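## Task

The cell is paused. Its log says an earlier run (4952) threw away plate M06 without its lid, and that lid remains parked in LP3. In this run the mover took W09's lid (plate at N2) to LP1, N06's lid (plate at N3) to LP2, and W06's lid (plate at N1) to LP4. The dispenser then failed and the run aborted. Auto-recovery put the LP4 lid onto N1 and the LP1 lid onto N2, then the watchdog halted it. Seat every plate's own lid fully on that plate, then press CONTINUE. Lids carry no marks, so match them only from the log. The plates and the earlier run's lid must finish where they began. If two or more plates in nests lack a lid, press CALL instead, leaving every plate and lid as it began. Pressing RETRY, CONTINUE or SKIP while holding labware, or while any plate at a nest is not seated in it or any lid there is not seated on a plate, fails the task. Anything only the robot holds in place at the end does not count: release it and bring the gripper clear (resting on the panel housing, the CALL key or the needed key is allowed).

## Robot and tools

Robot: a single six-joint arm with a two-finger parallel gripper, possibly on a block or post that the clearance check treats as arm. Joints from base outward, with ranges in rad: waist -2.880 to 2.880, shoulder 0.000 to 3.142, elbow 0.000 to 3.019, wrist pitch -1.693 to 1.571, wrist yaw -1.571 to 1.571, wrist roll -2.094 to 2.094. The base may sit slightly tilted.

Frame: the scene frame has its origin on the table surface beneath the arm base, +z up, and +y to the left when facing along +x. The operator panel lies to the arm's right (toward -y). Facing it, keys run RETRY (white), CONTINUE (green), SKIP (yellow), CALL (blue). Press a key by pushing until it latches. The first three are go keys: the job ends the moment one goes down. After CALL the job ends once you stop. A wrong or premature go key is usually worse than none. Deck labels mark nests (N) and lid parks (LP) in no fixed order; read them in the images.

Gripper geometry: fingers point along the hand's +z axis and close along its y axis. end_effector_position is the midpoint between the pads, about 1 cm short of the fingertips.

execute_actions(actions): actions is a list of actions for the one arm. Each action is a table of 1 to 15 rows; each row runs one control step (1/30 s), and if fewer than 15 rows are given the last is repeated, so an action lasts 0.5 s. A row is 8 numbers: x, y, z (absolute position in metres, scene frame), qw, qx, qy, qz (absolute orientation quaternion, w first, scene frame), opening (-1 closed to +1 fully open = 0.094 m). Repeat the wanted quaternion in every row; the reported one can drift. An action is rejected if its target lies over 0.6 m from the gripper along any of the hand's axes at that action's start; if any action is malformed or the first fails that test against the latest reported state, nothing runs. An empty list just returns state and images.

Per step the command is clipped to 70 mm and 16 degrees from the measured pose; damped inverse kinematics then chases it, favouring position over orientation. After an action the arm only reaches the last clipped pose, so far targets need further actions. Motions often stop a centimetre or more short, usually low. Moves of a few mm may do nothing.

move(target, speed, blocking): target is one 8-number row as above (absolute pose plus opening), reached along a straight path from the current pose. speed is top path speed in m/s, 0.002 to 0.5, default 0.25; rotation is capped at twice that in rad/s. Paths last 0.5 to 10 s and are cut off at 10 s. The opening is applied at the start. The path ignores obstacles; faster contact hits harder, and aiming past a contact presses harder. The gripper lags and may overshoot speed, more with a near-straight arm. blocking=false returns after 0.5 s while motion continues; other motion commands are refused until wait or stop shows it ended. Result adds a move: line: done, off_target, moving, held or fault, plus limits (paced = pose clipped; held = steps blocked, after which it may surge) and distance to target.

wait(seconds): 0 to 10 s, holding the last command; returns early if a running move ends. stop(): brakes the current move (needs room; fingers keep moving). zoom_image(camera, region): camera is cam_high or cam_wrist; region is [x0, y0, x1, y1] pixels of that camera's last image, origin top-left, at most 504 by 504. finished_scene(scene): 1 or 2, ends that scene irreversibly and reports success. Replying without any tool call ends all remaining scenes.

Results: the state line gives end_effector_position (m) and end_effector_quat_wxyz; printed position can be off, more at long reach. Hand target is the pose now being driven toward. Joint positions and velocities list the six joints then pad gap (m, m/s). Torques follow the same joint order, with offsets and noise. Step readings list positions at some steps; HELD marks held-back steps. pose unreachable means the clearance check altered or blocked the command. grip_measured reports finger opening on the command scale (readings may be off by about 1 mm). To hold something, command about 0.03 below grip_measured; smaller gaps grip more lightly. Pad force tops out near 50 to 62 N, lower on thin parts. FAULT lines mean a stop. MOTOR HOT appears from 85 °C; at 100 °C an OVER-TEMPERATURE FAULT drops the arm, so avoid holding loads long.

Cameras: cam_high is fixed above (672x504) and cam_wrist rides on the hand (672x504); calibration lines give K, distortion and world-to-camera transforms, accurate to a few degrees and millimetres.

Avoid knocking or placing anything off the table, dropping, slamming, hard pushes, and pressing keys while gripping labware.

Each tool is called after "Emit:" as name(argument=value, ...) on one line, values as JSON.

## Session

I'll start by looking at the scene.

Emit:
execute_actions(actions=[])

Scene clock: 0.00 s.
end_effector_position=(+0.5938, -0.3402, +0.3842) grip_measured=+1.000 end_effector_quat_wxyz=(+0.068, +0.223, +0.972, +0.043)
Joint positions: [-0.596  2.141  1.748 -0.981 -0.323 -0.112  0.094]
Joint velocities: [-0.005 -0.015  0.002 -0.012  0.037 -0.037  0.   ]
Joint torques (N m, as the arm reports them, + toward a larger angle): no reading
Hand target: +0.601, -0.343, +0.389; +0.076, +0.220, +0.972, +0.040

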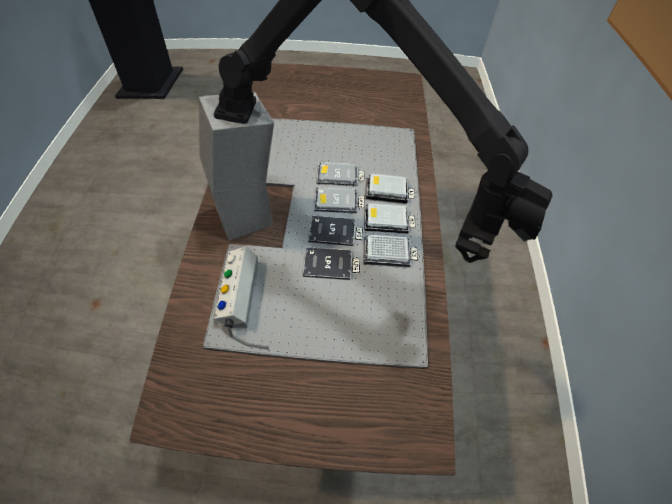

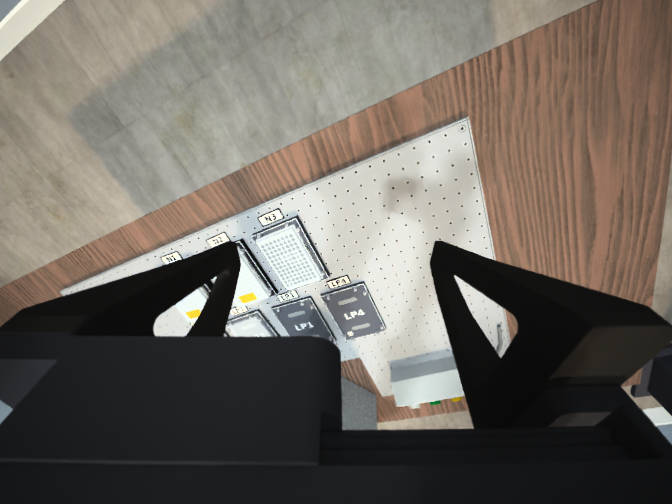

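Emit:
zoom_image(camera="cam_high", region=[280, 140, 440, 290])

Emit:
zoom_image(camera="cam_high", region=[180, 230, 300, 350])

Emit:
zoom_image(camera="cam_wrist", region=[140, 200, 420, 350])

Region (280, 140, 440, 290) of cam_high's 672x504 image, scaled by 3.150, with more detail than that image has; it fills the top 472 rows of this view, and the rest is white.

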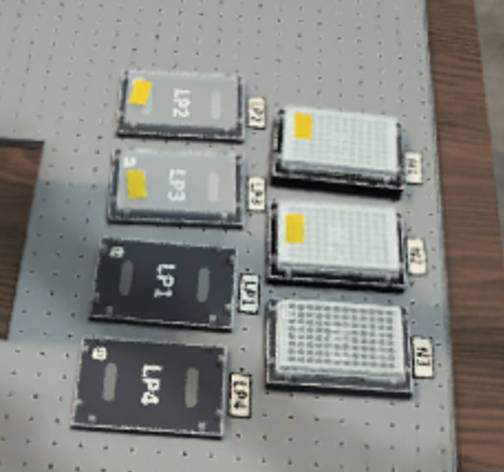

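Region (180, 230, 300, 350) of cam_high's 672x504 image, scaled by 4.200, with more detail than that image has.

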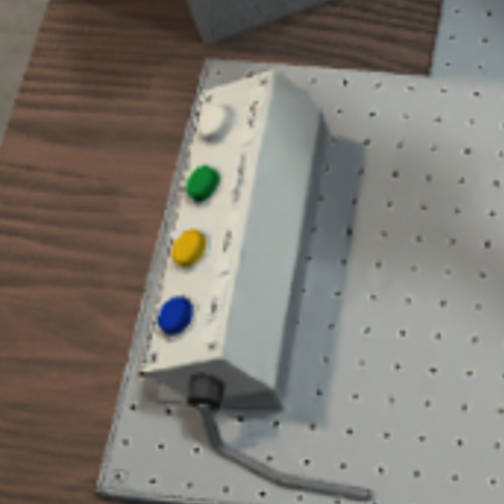

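Region (140, 200, 420, 350) of cam_wrist's 672x504 image, scaled by 1.800, with more detail than that image has; it fills the top 270 rows of this view, and the rest is white.

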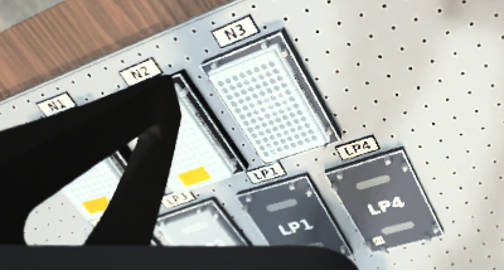

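The log says N3's plate needs the lid from LP2. First I'll move over the nests to check that the lids on N1 and N2 are seated.

Emit:
move(target=[0.42, 0.06, 0.30, 0, 0, 1, 0, 1], speed=0.3)

Scene clock: 13.03 s.
end_effector_position=(+0.4179, +0.0658, +0.2917) grip_measured=+1.000 end_effector_quat_wxyz=(-0.020, -0.007, +1.000, -0.001)
Joint positions: [ 0.142  1.753  0.876 -0.532 -0.084  0.131  0.094]
Joint velocities: [ 0.015 -0.005 -0.002  0.007 -0.081  0.037  0.   ]
Joint torques (N m, as the arm reports them, + toward a larger angle): [ -1.99 -14.3    4.49   1.1    0.29   0.  ]
Hand target: +0.426, +0.063, +0.298; -0.005, +0.001, +1.000, -0.002
Off the commanded pose: 0.010 m, 2 deg.
move: done
camera_calibration (this result's frames):
cam_wrist: T_world_to_cam=[[0.0175589, -0.999786, 0.0109532, 0.0576222], [-0.794089, -0.00728796, 0.607758, 0.163273], [-0.607548, -0.0193694, -0.794046, 0.610074], [0, 0, 0, 1]] pos_world=[0.499291, 0.0706166, 0.384566]

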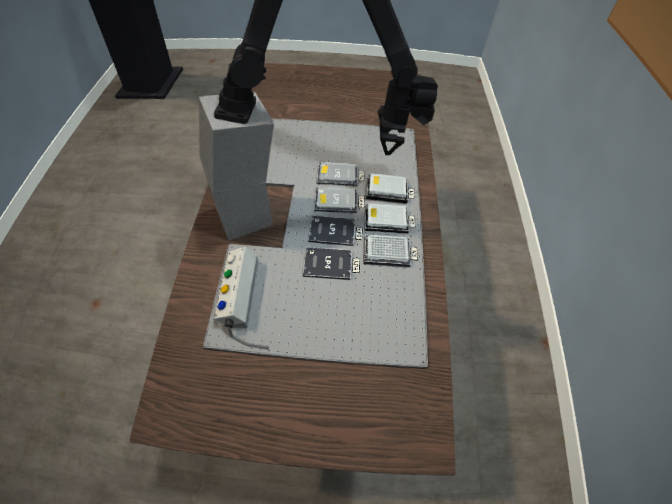

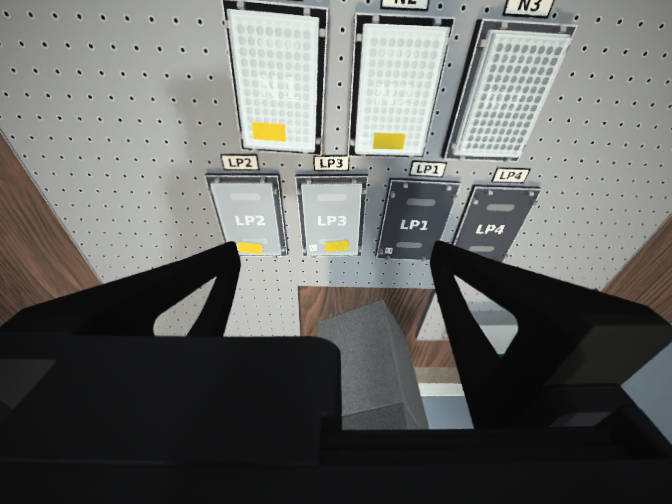

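Emit:
zoom_image(camera="cam_wrist", region=[200, 0, 600, 180])

Emit:
zoom_image(camera="cam_wrist", region=[190, 150, 390, 270])

Region (200, 0, 600, 180) of cam_wrist's 672x504 image, scaled by 1.260, with more detail than that image has; it fills the top 227 rows of this view, and the rest is white.

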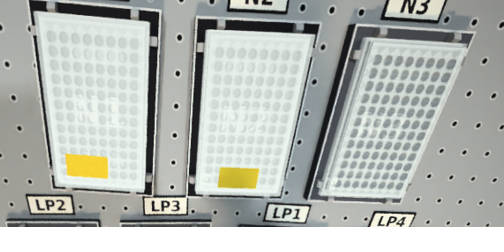

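Region (190, 150, 390, 270) of cam_wrist's 672x504 image, scaled by 2.520, with more detail than that image has; it fills the top 302 rows of this view, and the rest is white.

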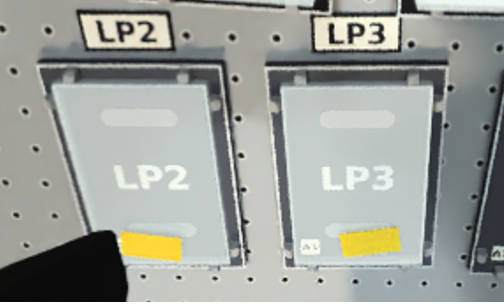

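Emit:
zoom_image(camera="cam_high", region=[355, 165, 425, 235])

Emit:
zoom_image(camera="cam_wrist", region=[200, 0, 360, 170])

Emit:
zoom_image(camera="cam_wrist", region=[330, 0, 490, 170])

Region (355, 165, 425, 235) of cam_high's 672x504 image, scaled by 7.200, with more detail than that image has.

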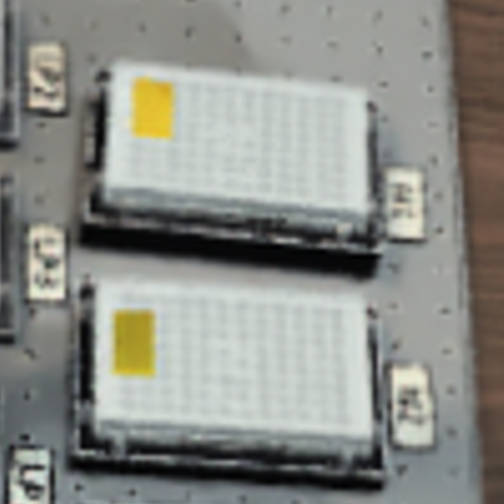

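Region (200, 0, 360, 170) of cam_wrist's 672x504 image, scaled by 2.965, with more detail than that image has; it fills the left 474 columns of this view, and the rest is white.

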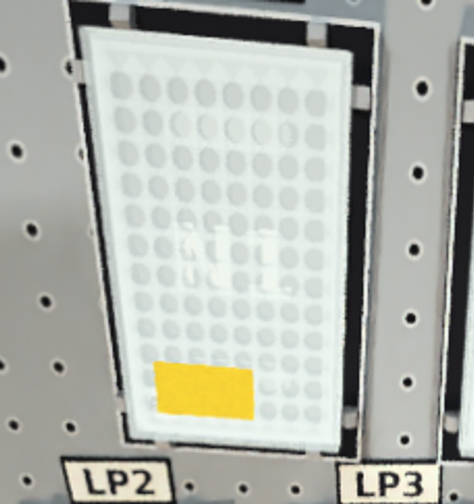

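Region (330, 0, 490, 170) of cam_wrist's 672x504 image, scaled by 2.965, with more detail than that image has; it fills the left 474 columns of this view, and the rest is white.

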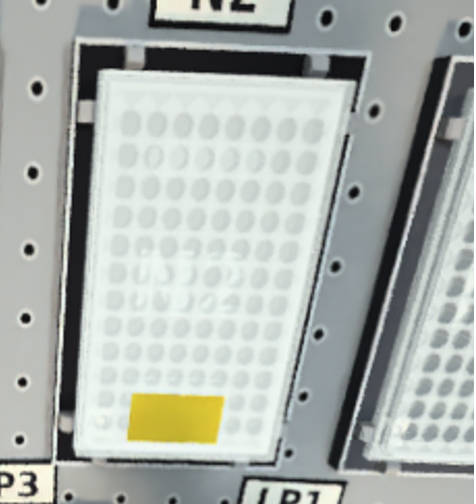

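Both lids look aligned with their nests. Next I'll move over LP2.

Emit:
move(target=[0.28, 0.195, 0.13, 0, 0, 1, 0, 1], speed=0.25)

Scene clock: 21.63 s.
end_effector_position=(+0.2783, +0.1968, +0.1302) grip_measured=+1.000 end_effector_quat_wxyz=(-0.007, -0.007, +1.000, -0.003)
Joint positions: [0.612 2.172 0.745 0.059 0.014 0.595 0.094]
Joint velocities: [-0.015 -0.015 -0.002 -0.007  0.051 -0.051  0.   ]
Joint torques (N m, as the arm reports them, + toward a larger angle): [  0.01 -12.48  -0.04   1.14   0.33   0.01]
Hand target: +0.281, +0.197, +0.128; -0.003, -0.001, +1.000, -0.002
Off the commanded pose: 0.002 m, 1 deg.
move: done
camera_calibration (this result's frames):
cam_wrist: T_world_to_cam=[[0.0163938, -0.999772, 0.0136945, 0.192731], [-0.809817, -0.00524317, 0.58666, 0.15825], [-0.586454, -0.0207076, -0.809718, 0.395999], [0, 0, 0, 1]] pos_world=[0.357229, 0.201717, 0.225169]

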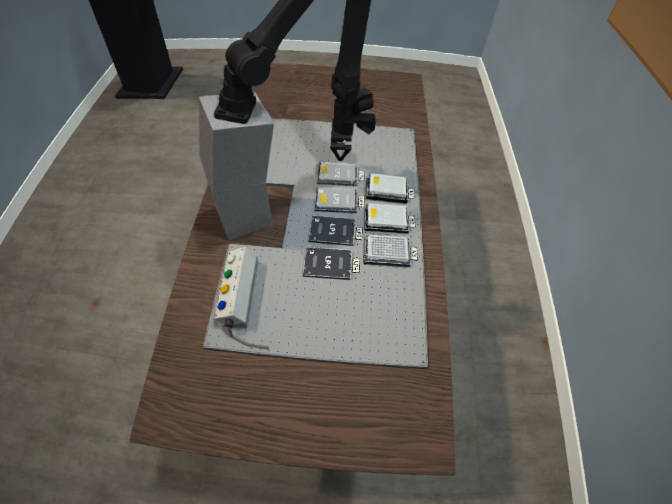

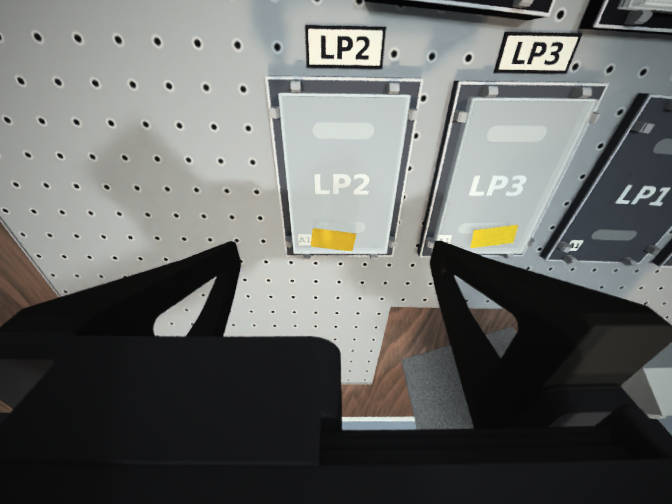

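Emit:
move(target=[0.274, 0.190, 0.055, 0, 0, 1, 0, 1], speed=0.1)

Scene clock: 26.47 s.
end_effector_position=(+0.2732, +0.1948, +0.0593) grip_measured=+1.000 end_effector_quat_wxyz=(-0.001, -0.006, +1.000, +0.002)
Joint positions: [0.612 2.397 0.845 0.199 0.014 0.597 0.094]
Joint velocities: [-0.005 -0.005  0.012 -0.012  0.051 -0.037  0.   ]
Joint torques (N m, as the arm reports them, + toward a larger angle): [ -0.54 -11.18  -1.05   1.18   0.22  -0.07]
Hand target: +0.274, +0.190, +0.055; -0.000, -0.000, +1.000, +0.000
Off the commanded pose: 0.007 m, 1 deg.
move: done
camera_calibration (this result's frames):
cam_wrist: T_world_to_cam=[[0.0137199, -0.999891, 0.00539504, 0.193061], [-0.816935, -0.00809793, 0.576673, 0.19881], [-0.576567, -0.0123193, -0.816957, 0.331685], [0, 0, 0, 1]] pos_world=[0.351004, 0.198736, 0.155282]

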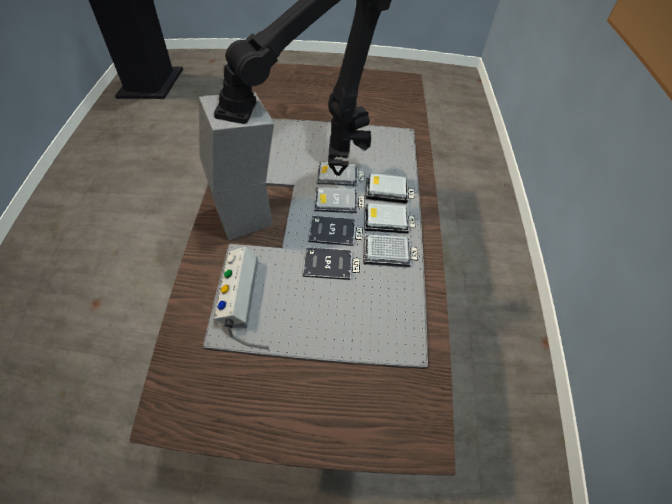

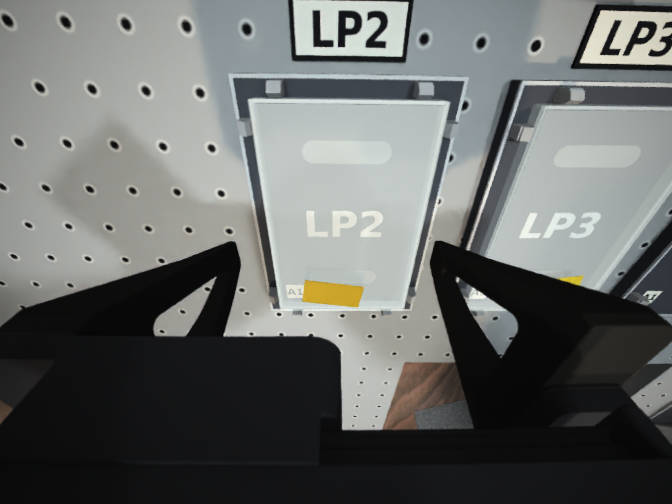

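Emit:
move(target=[0.274, 0.183, 0.055, 0, 0, 1, 0, 1], speed=0.05)

Scene clock: 28.23 s.
end_effector_position=(+0.2782, +0.1920, +0.0592) grip_measured=+1.000 end_effector_quat_wxyz=(+0.004, -0.002, +1.000, +0.003)
Joint positions: [0.6   2.397 0.845 0.209 0.014 0.592 0.094]
Joint velocities: [-0.015 -0.015 -0.007  0.012 -0.037 -0.037  0.   ]
Joint torques (N m, as the arm reports them, + toward a larger angle): [ -0.98 -11.66  -1.84   1.21   0.08  -0.18]
Hand target: +0.274, +0.183, +0.055; +0.000, +0.000, +1.000, +0.000
Off the commanded pose: 0.011 m, 1 deg.
move: off_target
camera_calibration (this result's frames):
cam_wrist: T_world_to_cam=[[0.00656051, -0.999976, 0.00202868, 0.192387], [-0.822636, -0.0042436, 0.568552, 0.204208], [-0.56853, -0.00539886, -0.822644, 0.331231], [0, 0, 0, 1]] pos_world=[0.355041, 0.195037, 0.155992]

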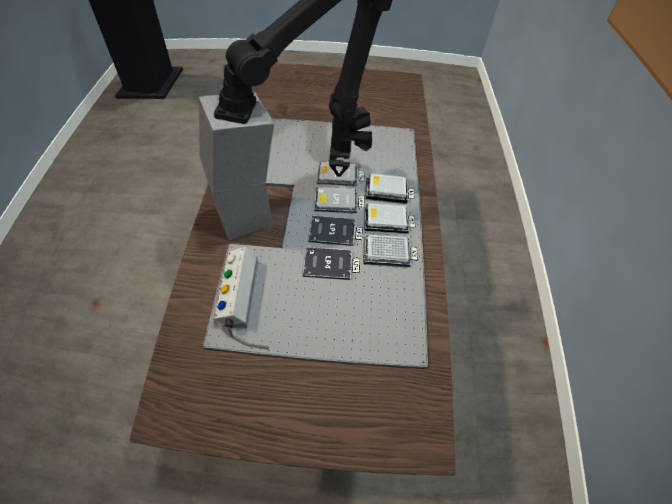

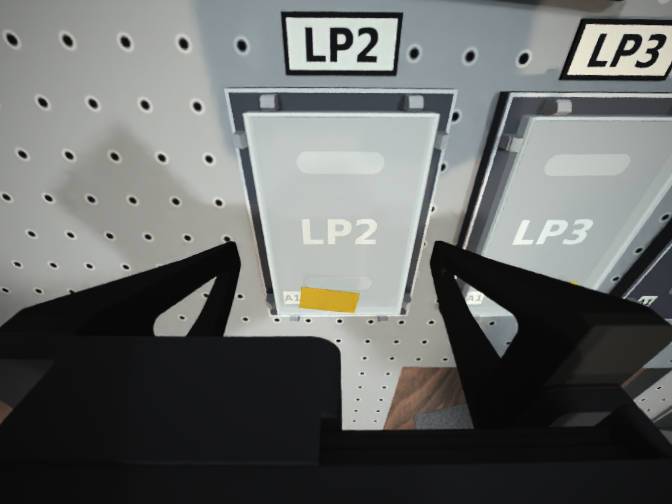

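Emit:
move(target=[0.272, 0.179, 0.036, 0, 0, 1, 0, 1], speed=0.04)

Scene clock: 30.13 s.
end_effector_position=(+0.2718, +0.1854, +0.0416) grip_measured=+1.000 end_effector_quat_wxyz=(+0.001, -0.003, +1.000, +0.000)
Joint positions: [0.595 2.454 0.864 0.238 0.014 0.585 0.094]
Joint velocities: [ 0.005 -0.005  0.007  0.007  0.081  0.022  0.   ]
Joint torques (N m, as the arm reports them, + toward a larger angle): [ -0.93 -11.64  -1.39   1.31   0.03  -0.17]
Hand target: +0.271, +0.179, +0.036; -0.000, +0.000, +1.000, -0.000
Off the commanded pose: 0.009 m, 0 deg.
move: done
camera_calibration (this result's frames):
cam_wrist: T_world_to_cam=[[0.00798599, -0.999938, 0.00770519, 0.185202], [-0.819004, -0.00211957, 0.573784, 0.207311], [-0.573732, -0.0108928, -0.81897, 0.315349], [0, 0, 0, 1]] pos_world=[0.349236, 0.189065, 0.137883]

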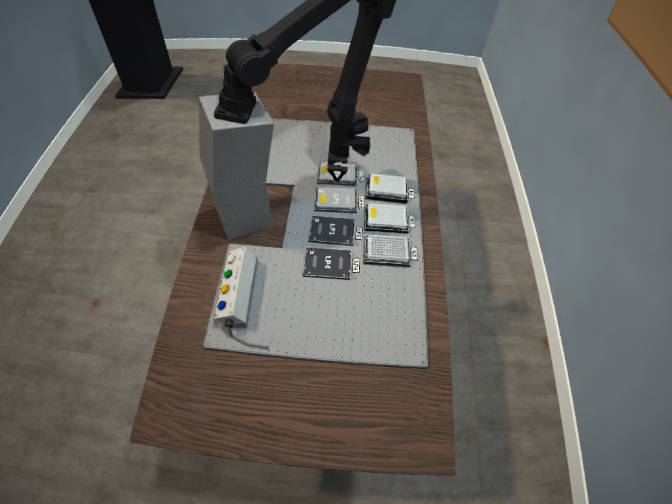

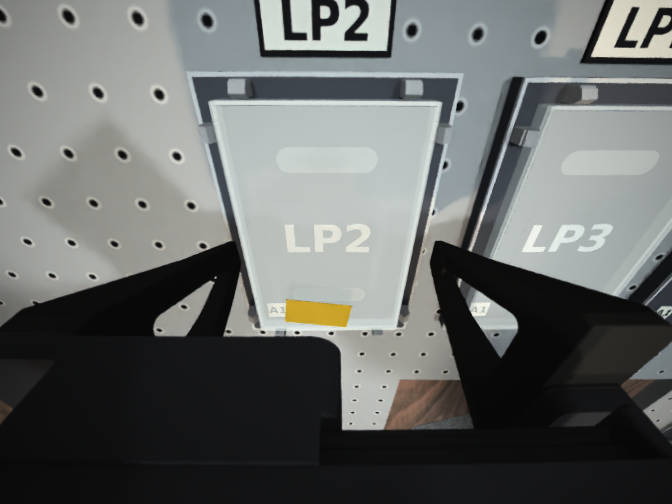

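Emit:
move(target=[0.272, 0.194, 0.038, 0, 0, 1, 0, 1], speed=0.04)

Scene clock: 31.73 s.
end_effector_position=(+0.2788, +0.1918, +0.0402) grip_measured=+1.000 end_effector_quat_wxyz=(+0.006, +0.003, +1.000, +0.004)
Joint positions: [0.598 2.454 0.882 0.233 0.014 0.599 0.094]
Joint velocities: [-0.015  0.005  0.002  0.002  0.125 -0.081  0.   ]
Joint torques (N m, as the arm reports them, + toward a larger angle): [  1.61 -12.21  -1.29   0.44   0.34   0.  ]
Hand target: +0.272, +0.194, +0.038; -0.000, -0.000, +1.000, -0.000
Off the commanded pose: 0.007 m, 1 deg.
move: done
camera_calibration (this result's frames):
cam_wrist: T_world_to_cam=[[-0.00261077, -0.999997, 0.000181628, 0.194856], [-0.824523, 0.00225542, 0.565824, 0.214903], [-0.565823, 0.00132748, -0.824526, 0.313934], [0, 0, 0, 1]] pos_world=[0.355332, 0.193953, 0.137214]

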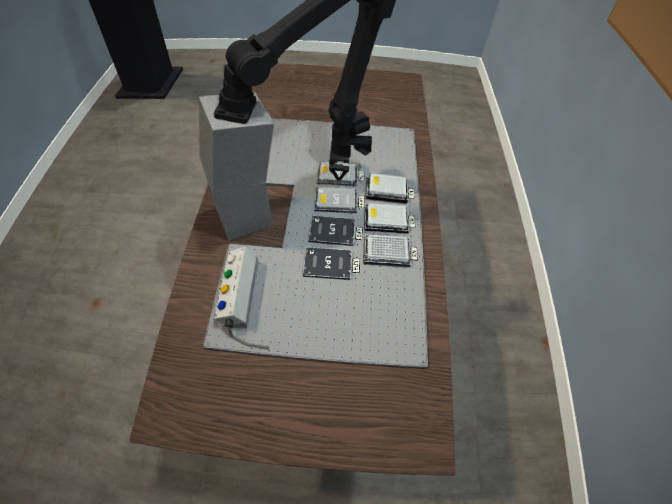

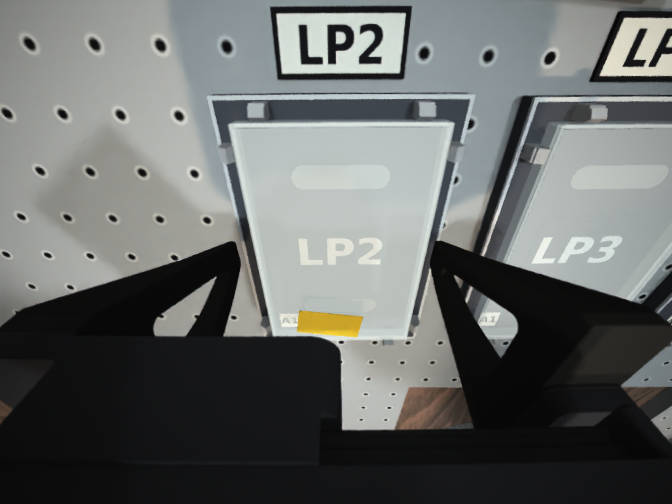

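Emit:
move(target=[0.273, 0.187, 0.026, 0, 0, 1, 0, 1], speed=0.03)

Scene clock: 33.67 s.
end_effector_position=(+0.2824, +0.1944, +0.0380) grip_measured=+1.000 end_effector_quat_wxyz=(+0.009, +0.003, +1.000, +0.006)
Joint positions: [0.598 2.458 0.893 0.233 0.015 0.6   0.094]
Joint velocities: [-0.024 -0.005 -0.017 -0.012  0.037 -0.022  0.   ]
Joint torques (N m, as the arm reports them, + toward a larger angle): [  0.19 -10.37  -0.78   1.12   0.17  -0.14]
Hand target: +0.273, +0.187, +0.027; +0.000, +0.000, +1.000, +0.000
Off the commanded pose: 0.017 m, 1 deg.
move: off_target
camera_calibration (this result's frames):
cam_wrist: T_world_to_cam=[[-0.00347806, -0.999989, -0.0032385, 0.197875], [-0.827639, 0.00106095, 0.56126, 0.22045], [-0.56125, 0.0046324, -0.827633, 0.312389], [0, 0, 0, 1]] pos_world=[0.35847, 0.196192, 0.135455]

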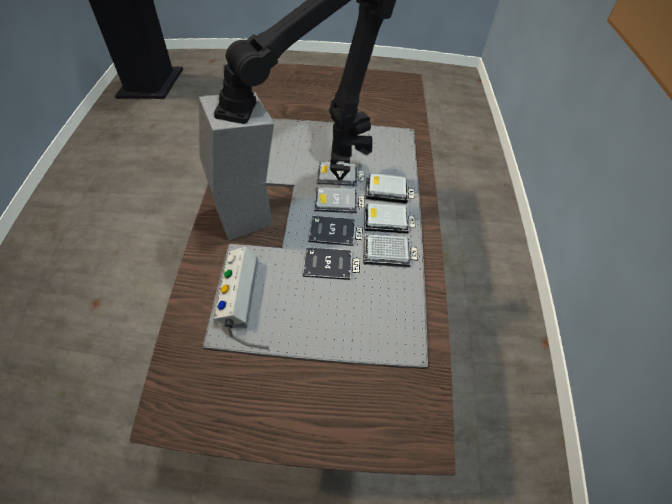

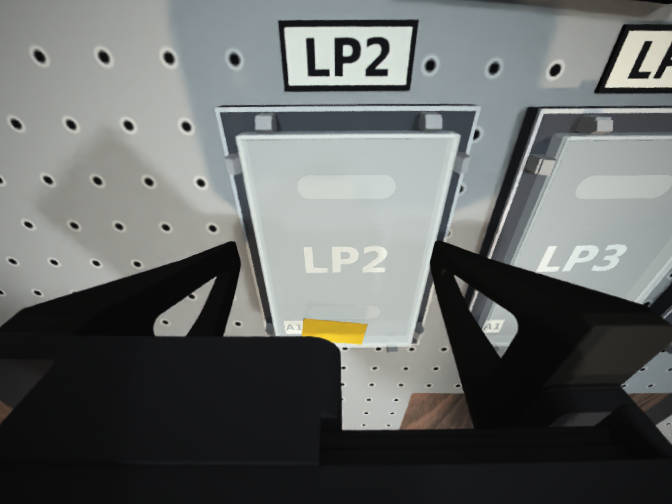

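Emit:
wait(seconds=0.5)

Scene clock: 35.37 s.
end_effector_position=(+0.2824, +0.1944, +0.0380) grip_measured=+1.000 end_effector_quat_wxyz=(+0.009, +0.003, +1.000, +0.006)
Joint positions: [0.598 2.458 0.893 0.233 0.015 0.6   0.094]
Joint velocities: [ 0.005 -0.015  0.007 -0.007 -0.007 -0.022  0.   ]
Joint torques (N m, as the arm reports them, + toward a larger angle): [  0.06 -10.17  -0.78   1.1    0.17  -0.14]
Hand target: +0.273, +0.187, +0.027; +0.000, +0.000, +1.000, +0.000
Off the commanded pose: 0.017 m, 1 deg.
wait: 0.50 s; at rest from the start
camera_calibration (this result's frames):
cam_wrist: T_world_to_cam=[[-0.00347806, -0.999989, -0.0032385, 0.197875], [-0.827639, 0.00106095, 0.56126, 0.22045], [-0.56125, 0.0046324, -0.827633, 0.312389], [0, 0, 0, 1]] pos_world=[0.35847, 0.196192, 0.135455]

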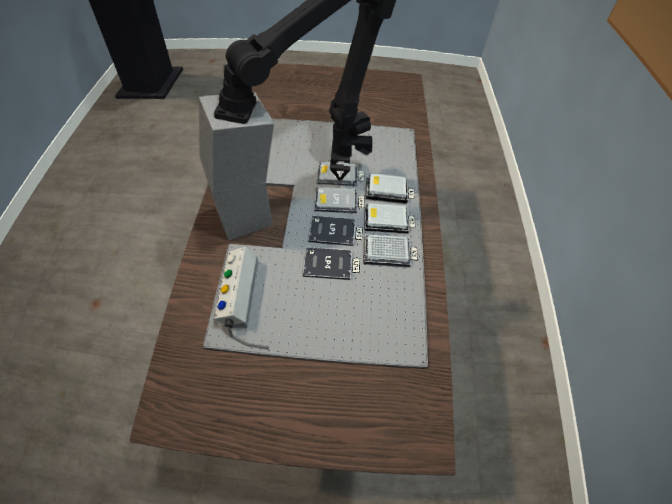

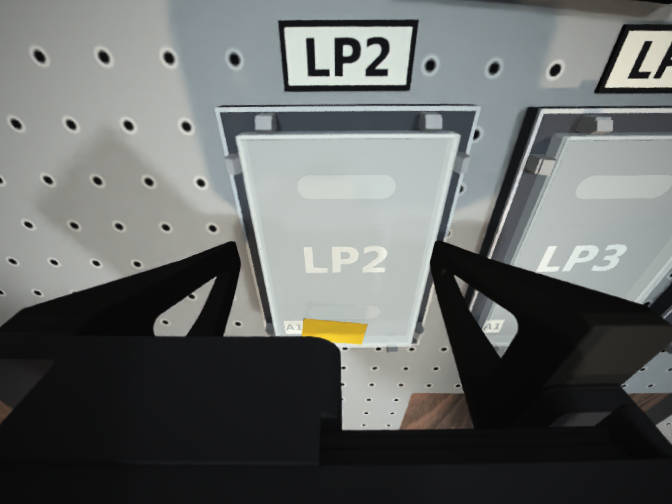

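Emit:
move(target=[0.274, 0.188, 0.075, 0, 0, 1, 0, 1], speed=0.08)

Emit:
move(target=[0.273, 0.187, 0.040, 0, 0, 1, 0, 1], speed=0.06)

Scene clock: 37.13 s.
end_effector_position=(+0.2767, +0.1899, +0.0711) grip_measured=+1.000 end_effector_quat_wxyz=(+0.003, +0.003, +1.000, +0.003)
Joint positions: [0.598 2.363 0.818 0.2   0.015 0.6   0.094]
Joint velocities: [-0.005 -0.005  0.007  0.007 -0.022  0.037  0.   ]
Joint torques (N m, as the arm reports them, + toward a larger angle): [  0.29 -13.86  -1.99   0.31   0.21  -0.12]
Hand target: +0.274, +0.188, +0.075; +0.000, +0.000, +1.000, -0.000
Off the commanded pose: 0.005 m, 1 deg.
move: done
camera_calibration (this result's frames):
cam_wrist: T_world_to_cam=[[-0.00329244, -0.999988, 0.00363386, 0.192921], [-0.821923, 0.00477596, 0.569579, 0.194219], [-0.569589, -0.00111145, -0.821929, 0.339574], [0, 0, 0, 1]] pos_world=[0.353686, 0.192369, 0.167781]

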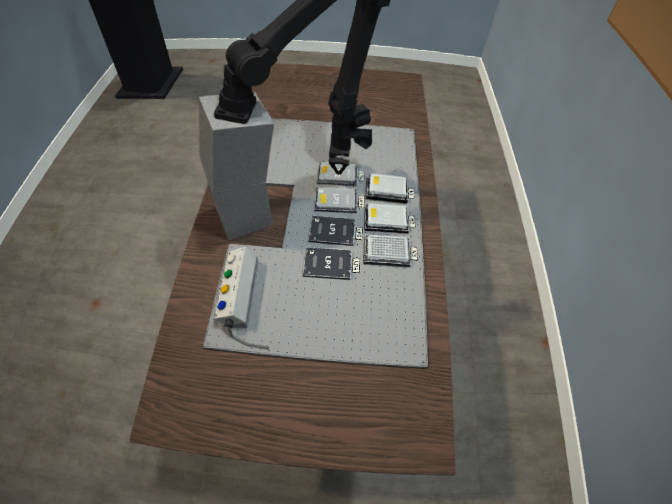

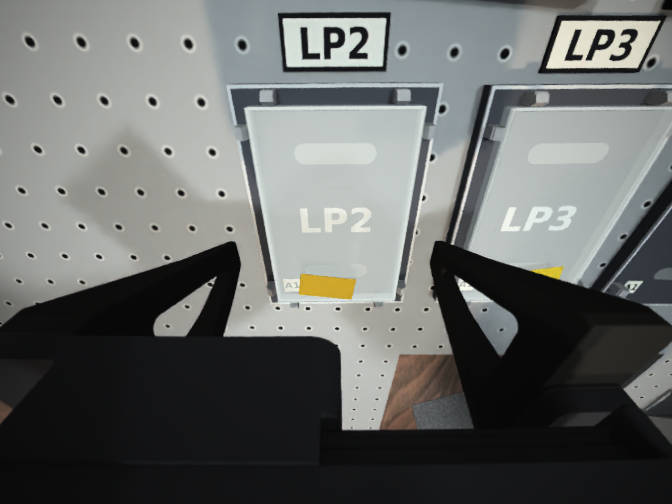

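Scene clock: 38.00 s.
end_effector_position=(+0.2750, +0.1893, +0.0450) grip_measured=+1.000 end_effector_quat_wxyz=(+0.000, +0.003, +1.000, +0.000)
Joint positions: [0.598 2.441 0.869 0.219 0.015 0.6   0.094]
Joint velocities: [-0.015  0.005  0.007  0.022 -0.007  0.051  0.   ]
Joint torques (N m, as the arm reports them, + toward a larger angle): [  0.04 -11.37  -1.22   1.02   0.17  -0.15]
Hand target: +0.273, +0.187, +0.040; +0.000, +0.000, +1.000, +0.000
Off the commanded pose: 0.006 m, 0 deg.
move: done
camera_calibration (this result's frames):
cam_wrist: T_world_to_cam=[[-0.00314116, -0.999964, 0.00792793, 0.192124], [-0.818308, 0.00712716, 0.574736, 0.206055], [-0.574771, -0.00468216, -0.818301, 0.319112], [0, 0, 0, 1]] pos_world=[0.352637, 0.192142, 0.141179]

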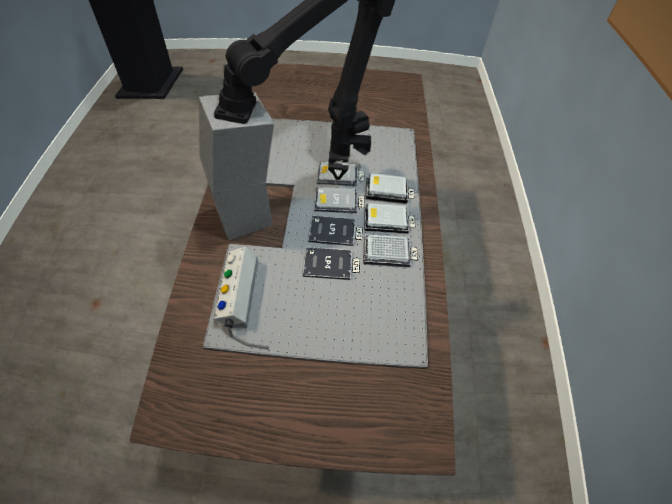

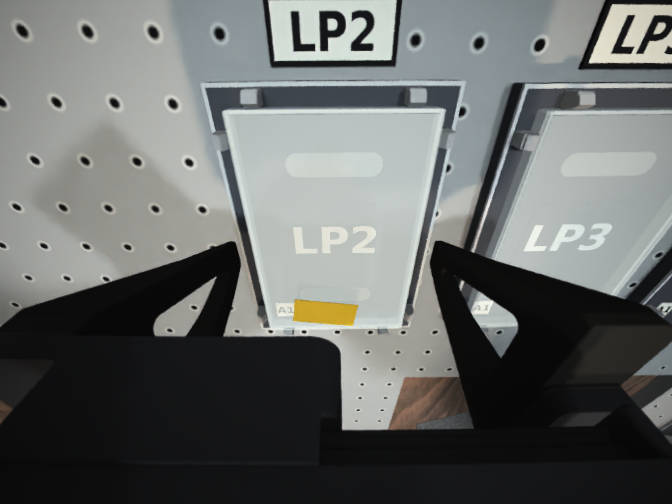

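Now it's centred, so I'll go down.

Emit:
move(target=[0.273, 0.187, 0.020, 0, 0, 1, 0, 1], speed=0.05)

Scene clock: 39.17 s.
end_effector_position=(+0.2787, +0.1919, +0.0300) grip_measured=+1.000 end_effector_quat_wxyz=(+0.004, +0.003, +1.000, +0.003)
Joint positions: [0.598 2.483 0.905 0.235 0.014 0.6   0.094]
Joint velocities: [-0.005  0.005 -0.022 -0.012  0.007  0.007  0.   ]
Joint torques (N m, as the arm reports them, + toward a larger angle): [  0.19 -10.72  -0.89   1.22   0.17  -0.17]
Hand target: +0.273, +0.187, +0.020; -0.000, +0.000, +1.000, -0.000
Off the commanded pose: 0.012 m, 1 deg.
move: off_target
camera_calibration (this result's frames):
cam_wrist: T_world_to_cam=[[-0.00369408, -0.99999, 0.00231599, 0.195218], [-0.822722, 0.00435571, 0.568427, 0.219648], [-0.568432, 0.000194401, -0.82273, 0.306318], [0, 0, 0, 1]] pos_world=[0.355551, 0.1942, 0.126711]

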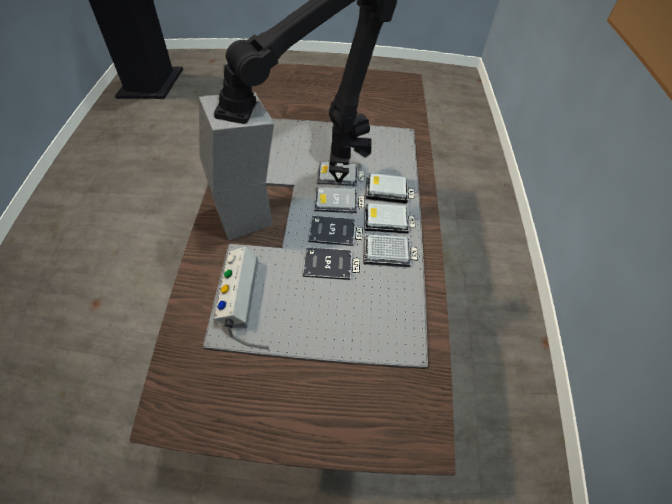

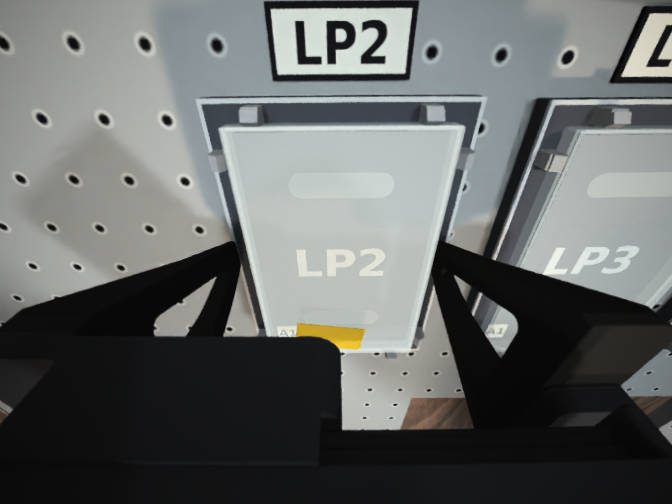

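Emit:
execute_actions(actions=[[[0.278, 0.191, 0.028, 0, 0, 1, 0, 0.78]], [[0.278, 0.191, 0.028, 0, 0, 1, 0, 0.78]]])

Scene clock: 41.03 s.
end_effector_position=(+0.2781, +0.1900, +0.0306) grip_measured=+0.793 end_effector_quat_wxyz=(+0.003, +0.003, +1.000, -0.000)
Joint positions: [0.597 2.481 0.903 0.23  0.019 0.599 0.084]
Joint velocities: [-0.024 -0.005 -0.017  0.017  0.037 -0.051 -0.   ]
Joint torques (N m, as the arm reports them, + toward a larger angle): [  0.28 -12.5   -0.78   0.41   0.    -0.13]
Hand target: +0.278, +0.191, +0.028; +0.000, +0.000, +1.000, -0.000
Off the commanded pose: 0.003 m, 1 deg.
Step readings (end_effector_position; steps 1 to 15: 1st action; 16 to 30: 2nd action):
0: (+0.2787, +0.1919, +0.0300)
1: (+0.2790, +0.1918, +0.0302)
2: (+0.2782, +0.1904, +0.0307)
4: (+0.2781, +0.1900, +0.0306)
8: (+0.2781, +0.1900, +0.0306)
15: (+0.2781, +0.1900, +0.0306)
16: (+0.2781, +0.1900, +0.0306)
17: (+0.2781, +0.1900, +0.0306)
19: (+0.2781, +0.1900, +0.0306)
23: (+0.2781, +0.1900, +0.0306)
30: end_effector_position above
camera_calibration (this result's frames):
cam_wrist: T_world_to_cam=[[-0.0039948, -0.999949, 0.00932392, 0.193177], [-0.82173, 0.00859597, 0.569812, 0.217694], [-0.569863, -0.00538547, -0.821722, 0.308011], [0, 0, 0, 1]] pos_world=[0.355181, 0.192955, 0.127254]

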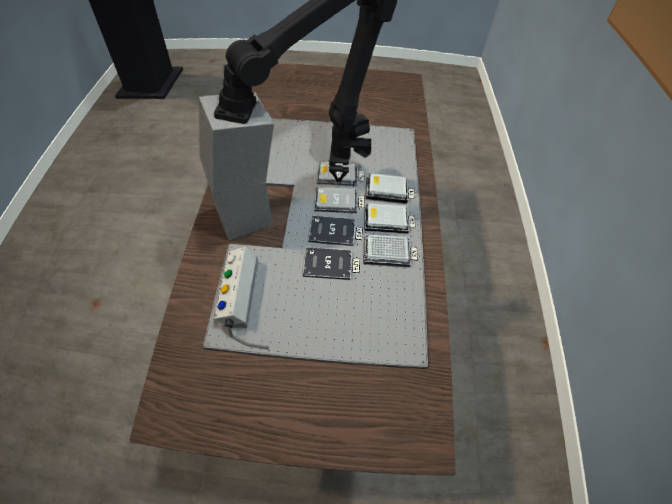

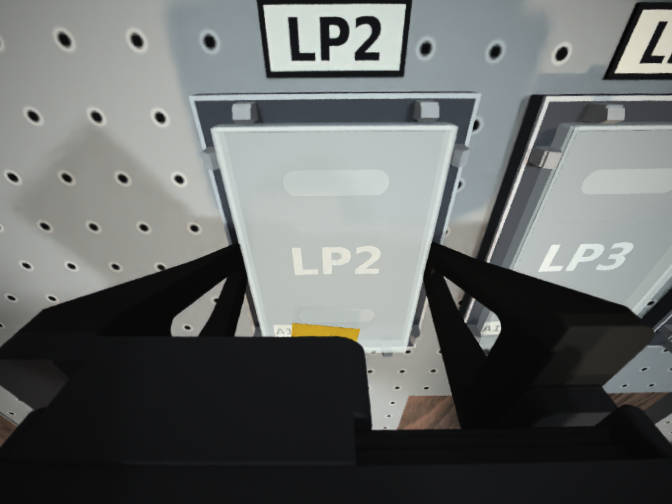

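The fingers are on the lid. I'll tighten the grip and lift.

Emit:
move(target=[0.278, 0.190, 0.10, 0, 0, 1, 0, 0.76], speed=0.08)

Scene clock: 42.90 s.
end_effector_position=(+0.2807, +0.1906, +0.0963) grip_measured=+0.782 end_effector_quat_wxyz=(+0.004, +0.003, +1.000, -0.000)
Joint positions: [0.597 2.283 0.783 0.152 0.019 0.599 0.084]
Joint velocities: [-0.024 -0.005  0.007 -0.007  0.051 -0.066 -0.001]
Joint torques (N m, as the arm reports them, + toward a larger angle): [  0.34 -13.69  -1.68   0.31   0.01  -0.12]
Hand target: +0.278, +0.191, +0.100; +0.000, +0.000, +1.000, +0.000
Off the commanded pose: 0.005 m, 1 deg.
move: done
camera_calibration (this result's frames):
cam_wrist: T_world_to_cam=[[-0.00402018, -0.999954, 0.00868049, 0.193209], [-0.82227, 0.00824557, 0.569037, 0.182669], [-0.569083, -0.00485008, -0.822266, 0.363171], [0, 0, 0, 1]] pos_world=[0.357654, 0.193455, 0.193001]

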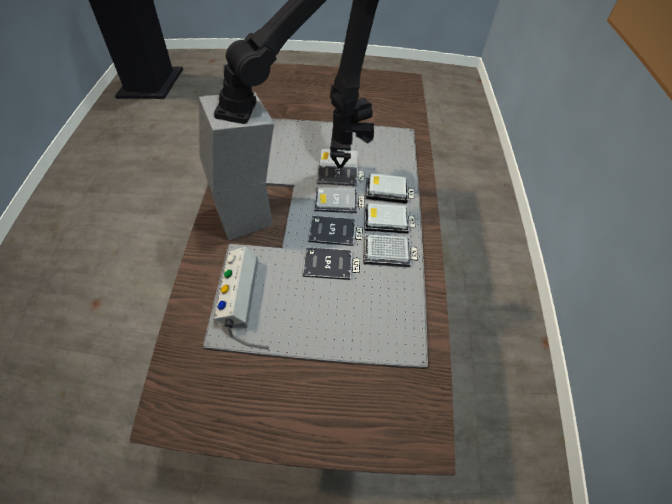

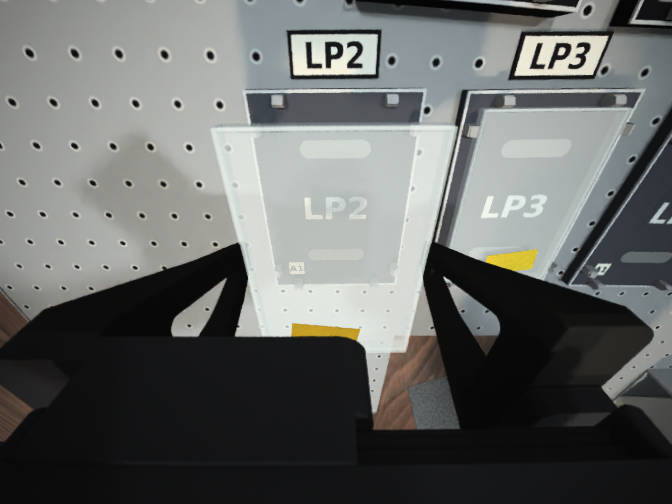

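Emit:
move(target=[0.453, -0.140, 0.10, 0, 0, 1, 0, 0.76], speed=0.25)

Scene clock: 48.47 s.
end_effector_position=(+0.4574, -0.1471, +0.1120) grip_measured=+0.782 end_effector_quat_wxyz=(+0.018, +0.006, +1.000, -0.002)
Joint positions: [-0.276  2.334  1.148 -0.195 -0.161 -0.247  0.084]
Joint velocities: [-0.005 -0.005  0.002  0.007 -0.007 -0.081  0.001]
Joint torques (N m, as the arm reports them, + toward a larger angle): [ -2.82 -14.     2.9    0.35  -0.04  -0.13]
Hand target: +0.449, -0.143, +0.102; +0.006, +0.000, +1.000, +0.003
Off the commanded pose: 0.015 m, 2 deg.
move: off_target
camera_calibration (this result's frames):
cam_wrist: T_world_to_cam=[[-0.0103611, -0.999864, 0.0128051, -0.141418], [-0.838544, 0.0156642, 0.544609, 0.333099], [-0.544736, -0.00509492, -0.838592, 0.465698], [0, 0, 0, 1]] pos_world=[0.531535, -0.144244, 0.210932]

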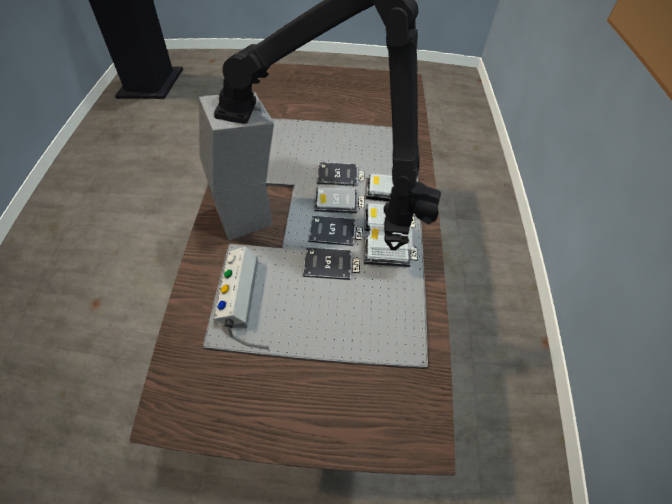

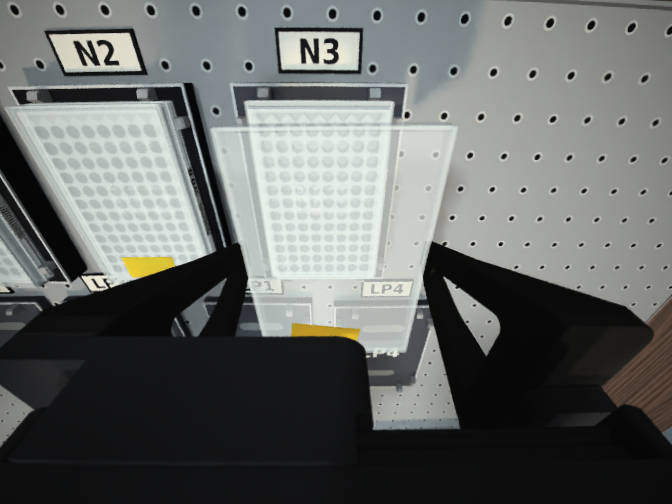

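Emit:
move(target=[0.457, -0.137, 0.062, 0, 0, 1, 0, 0.76], speed=0.08)

Scene clock: 51.03 s.
end_effector_position=(+0.4550, -0.1425, +0.0699) grip_measured=+0.782 end_effector_quat_wxyz=(+0.001, +0.003, +1.000, +0.000)
Joint positions: [-0.253  2.443  1.224 -0.195 -0.154 -0.237  0.084]
Joint velocities: [-0.015 -0.005  0.012 -0.007  0.007 -0.037 -0.   ]
Joint torques (N m, as the arm reports them, + toward a larger angle): [ -2.1  -15.32   3.04   0.92   0.25  -0.01]
Hand target: +0.457, -0.137, +0.062; -0.000, +0.000, +1.000, -0.000
Off the commanded pose: 0.010 m, 0 deg.
move: done
camera_calibration (this result's frames):
cam_wrist: T_world_to_cam=[[-0.0038277, -0.99996, 0.00804299, -0.138959], [-0.818878, 0.00775072, 0.573915, 0.341847], [-0.573954, -0.00438946, -0.818875, 0.441095], [0, 0, 0, 1]] pos_world=[0.532568, -0.139667, 0.166128]

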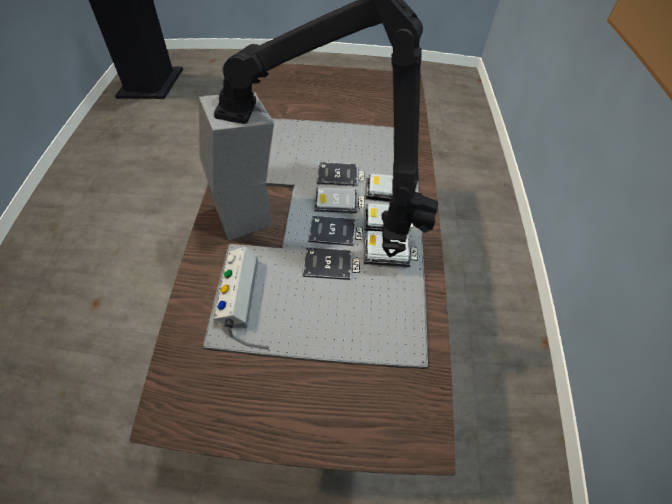

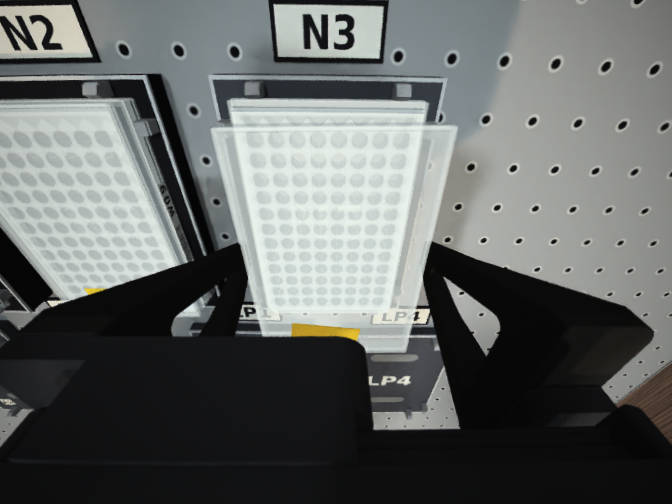

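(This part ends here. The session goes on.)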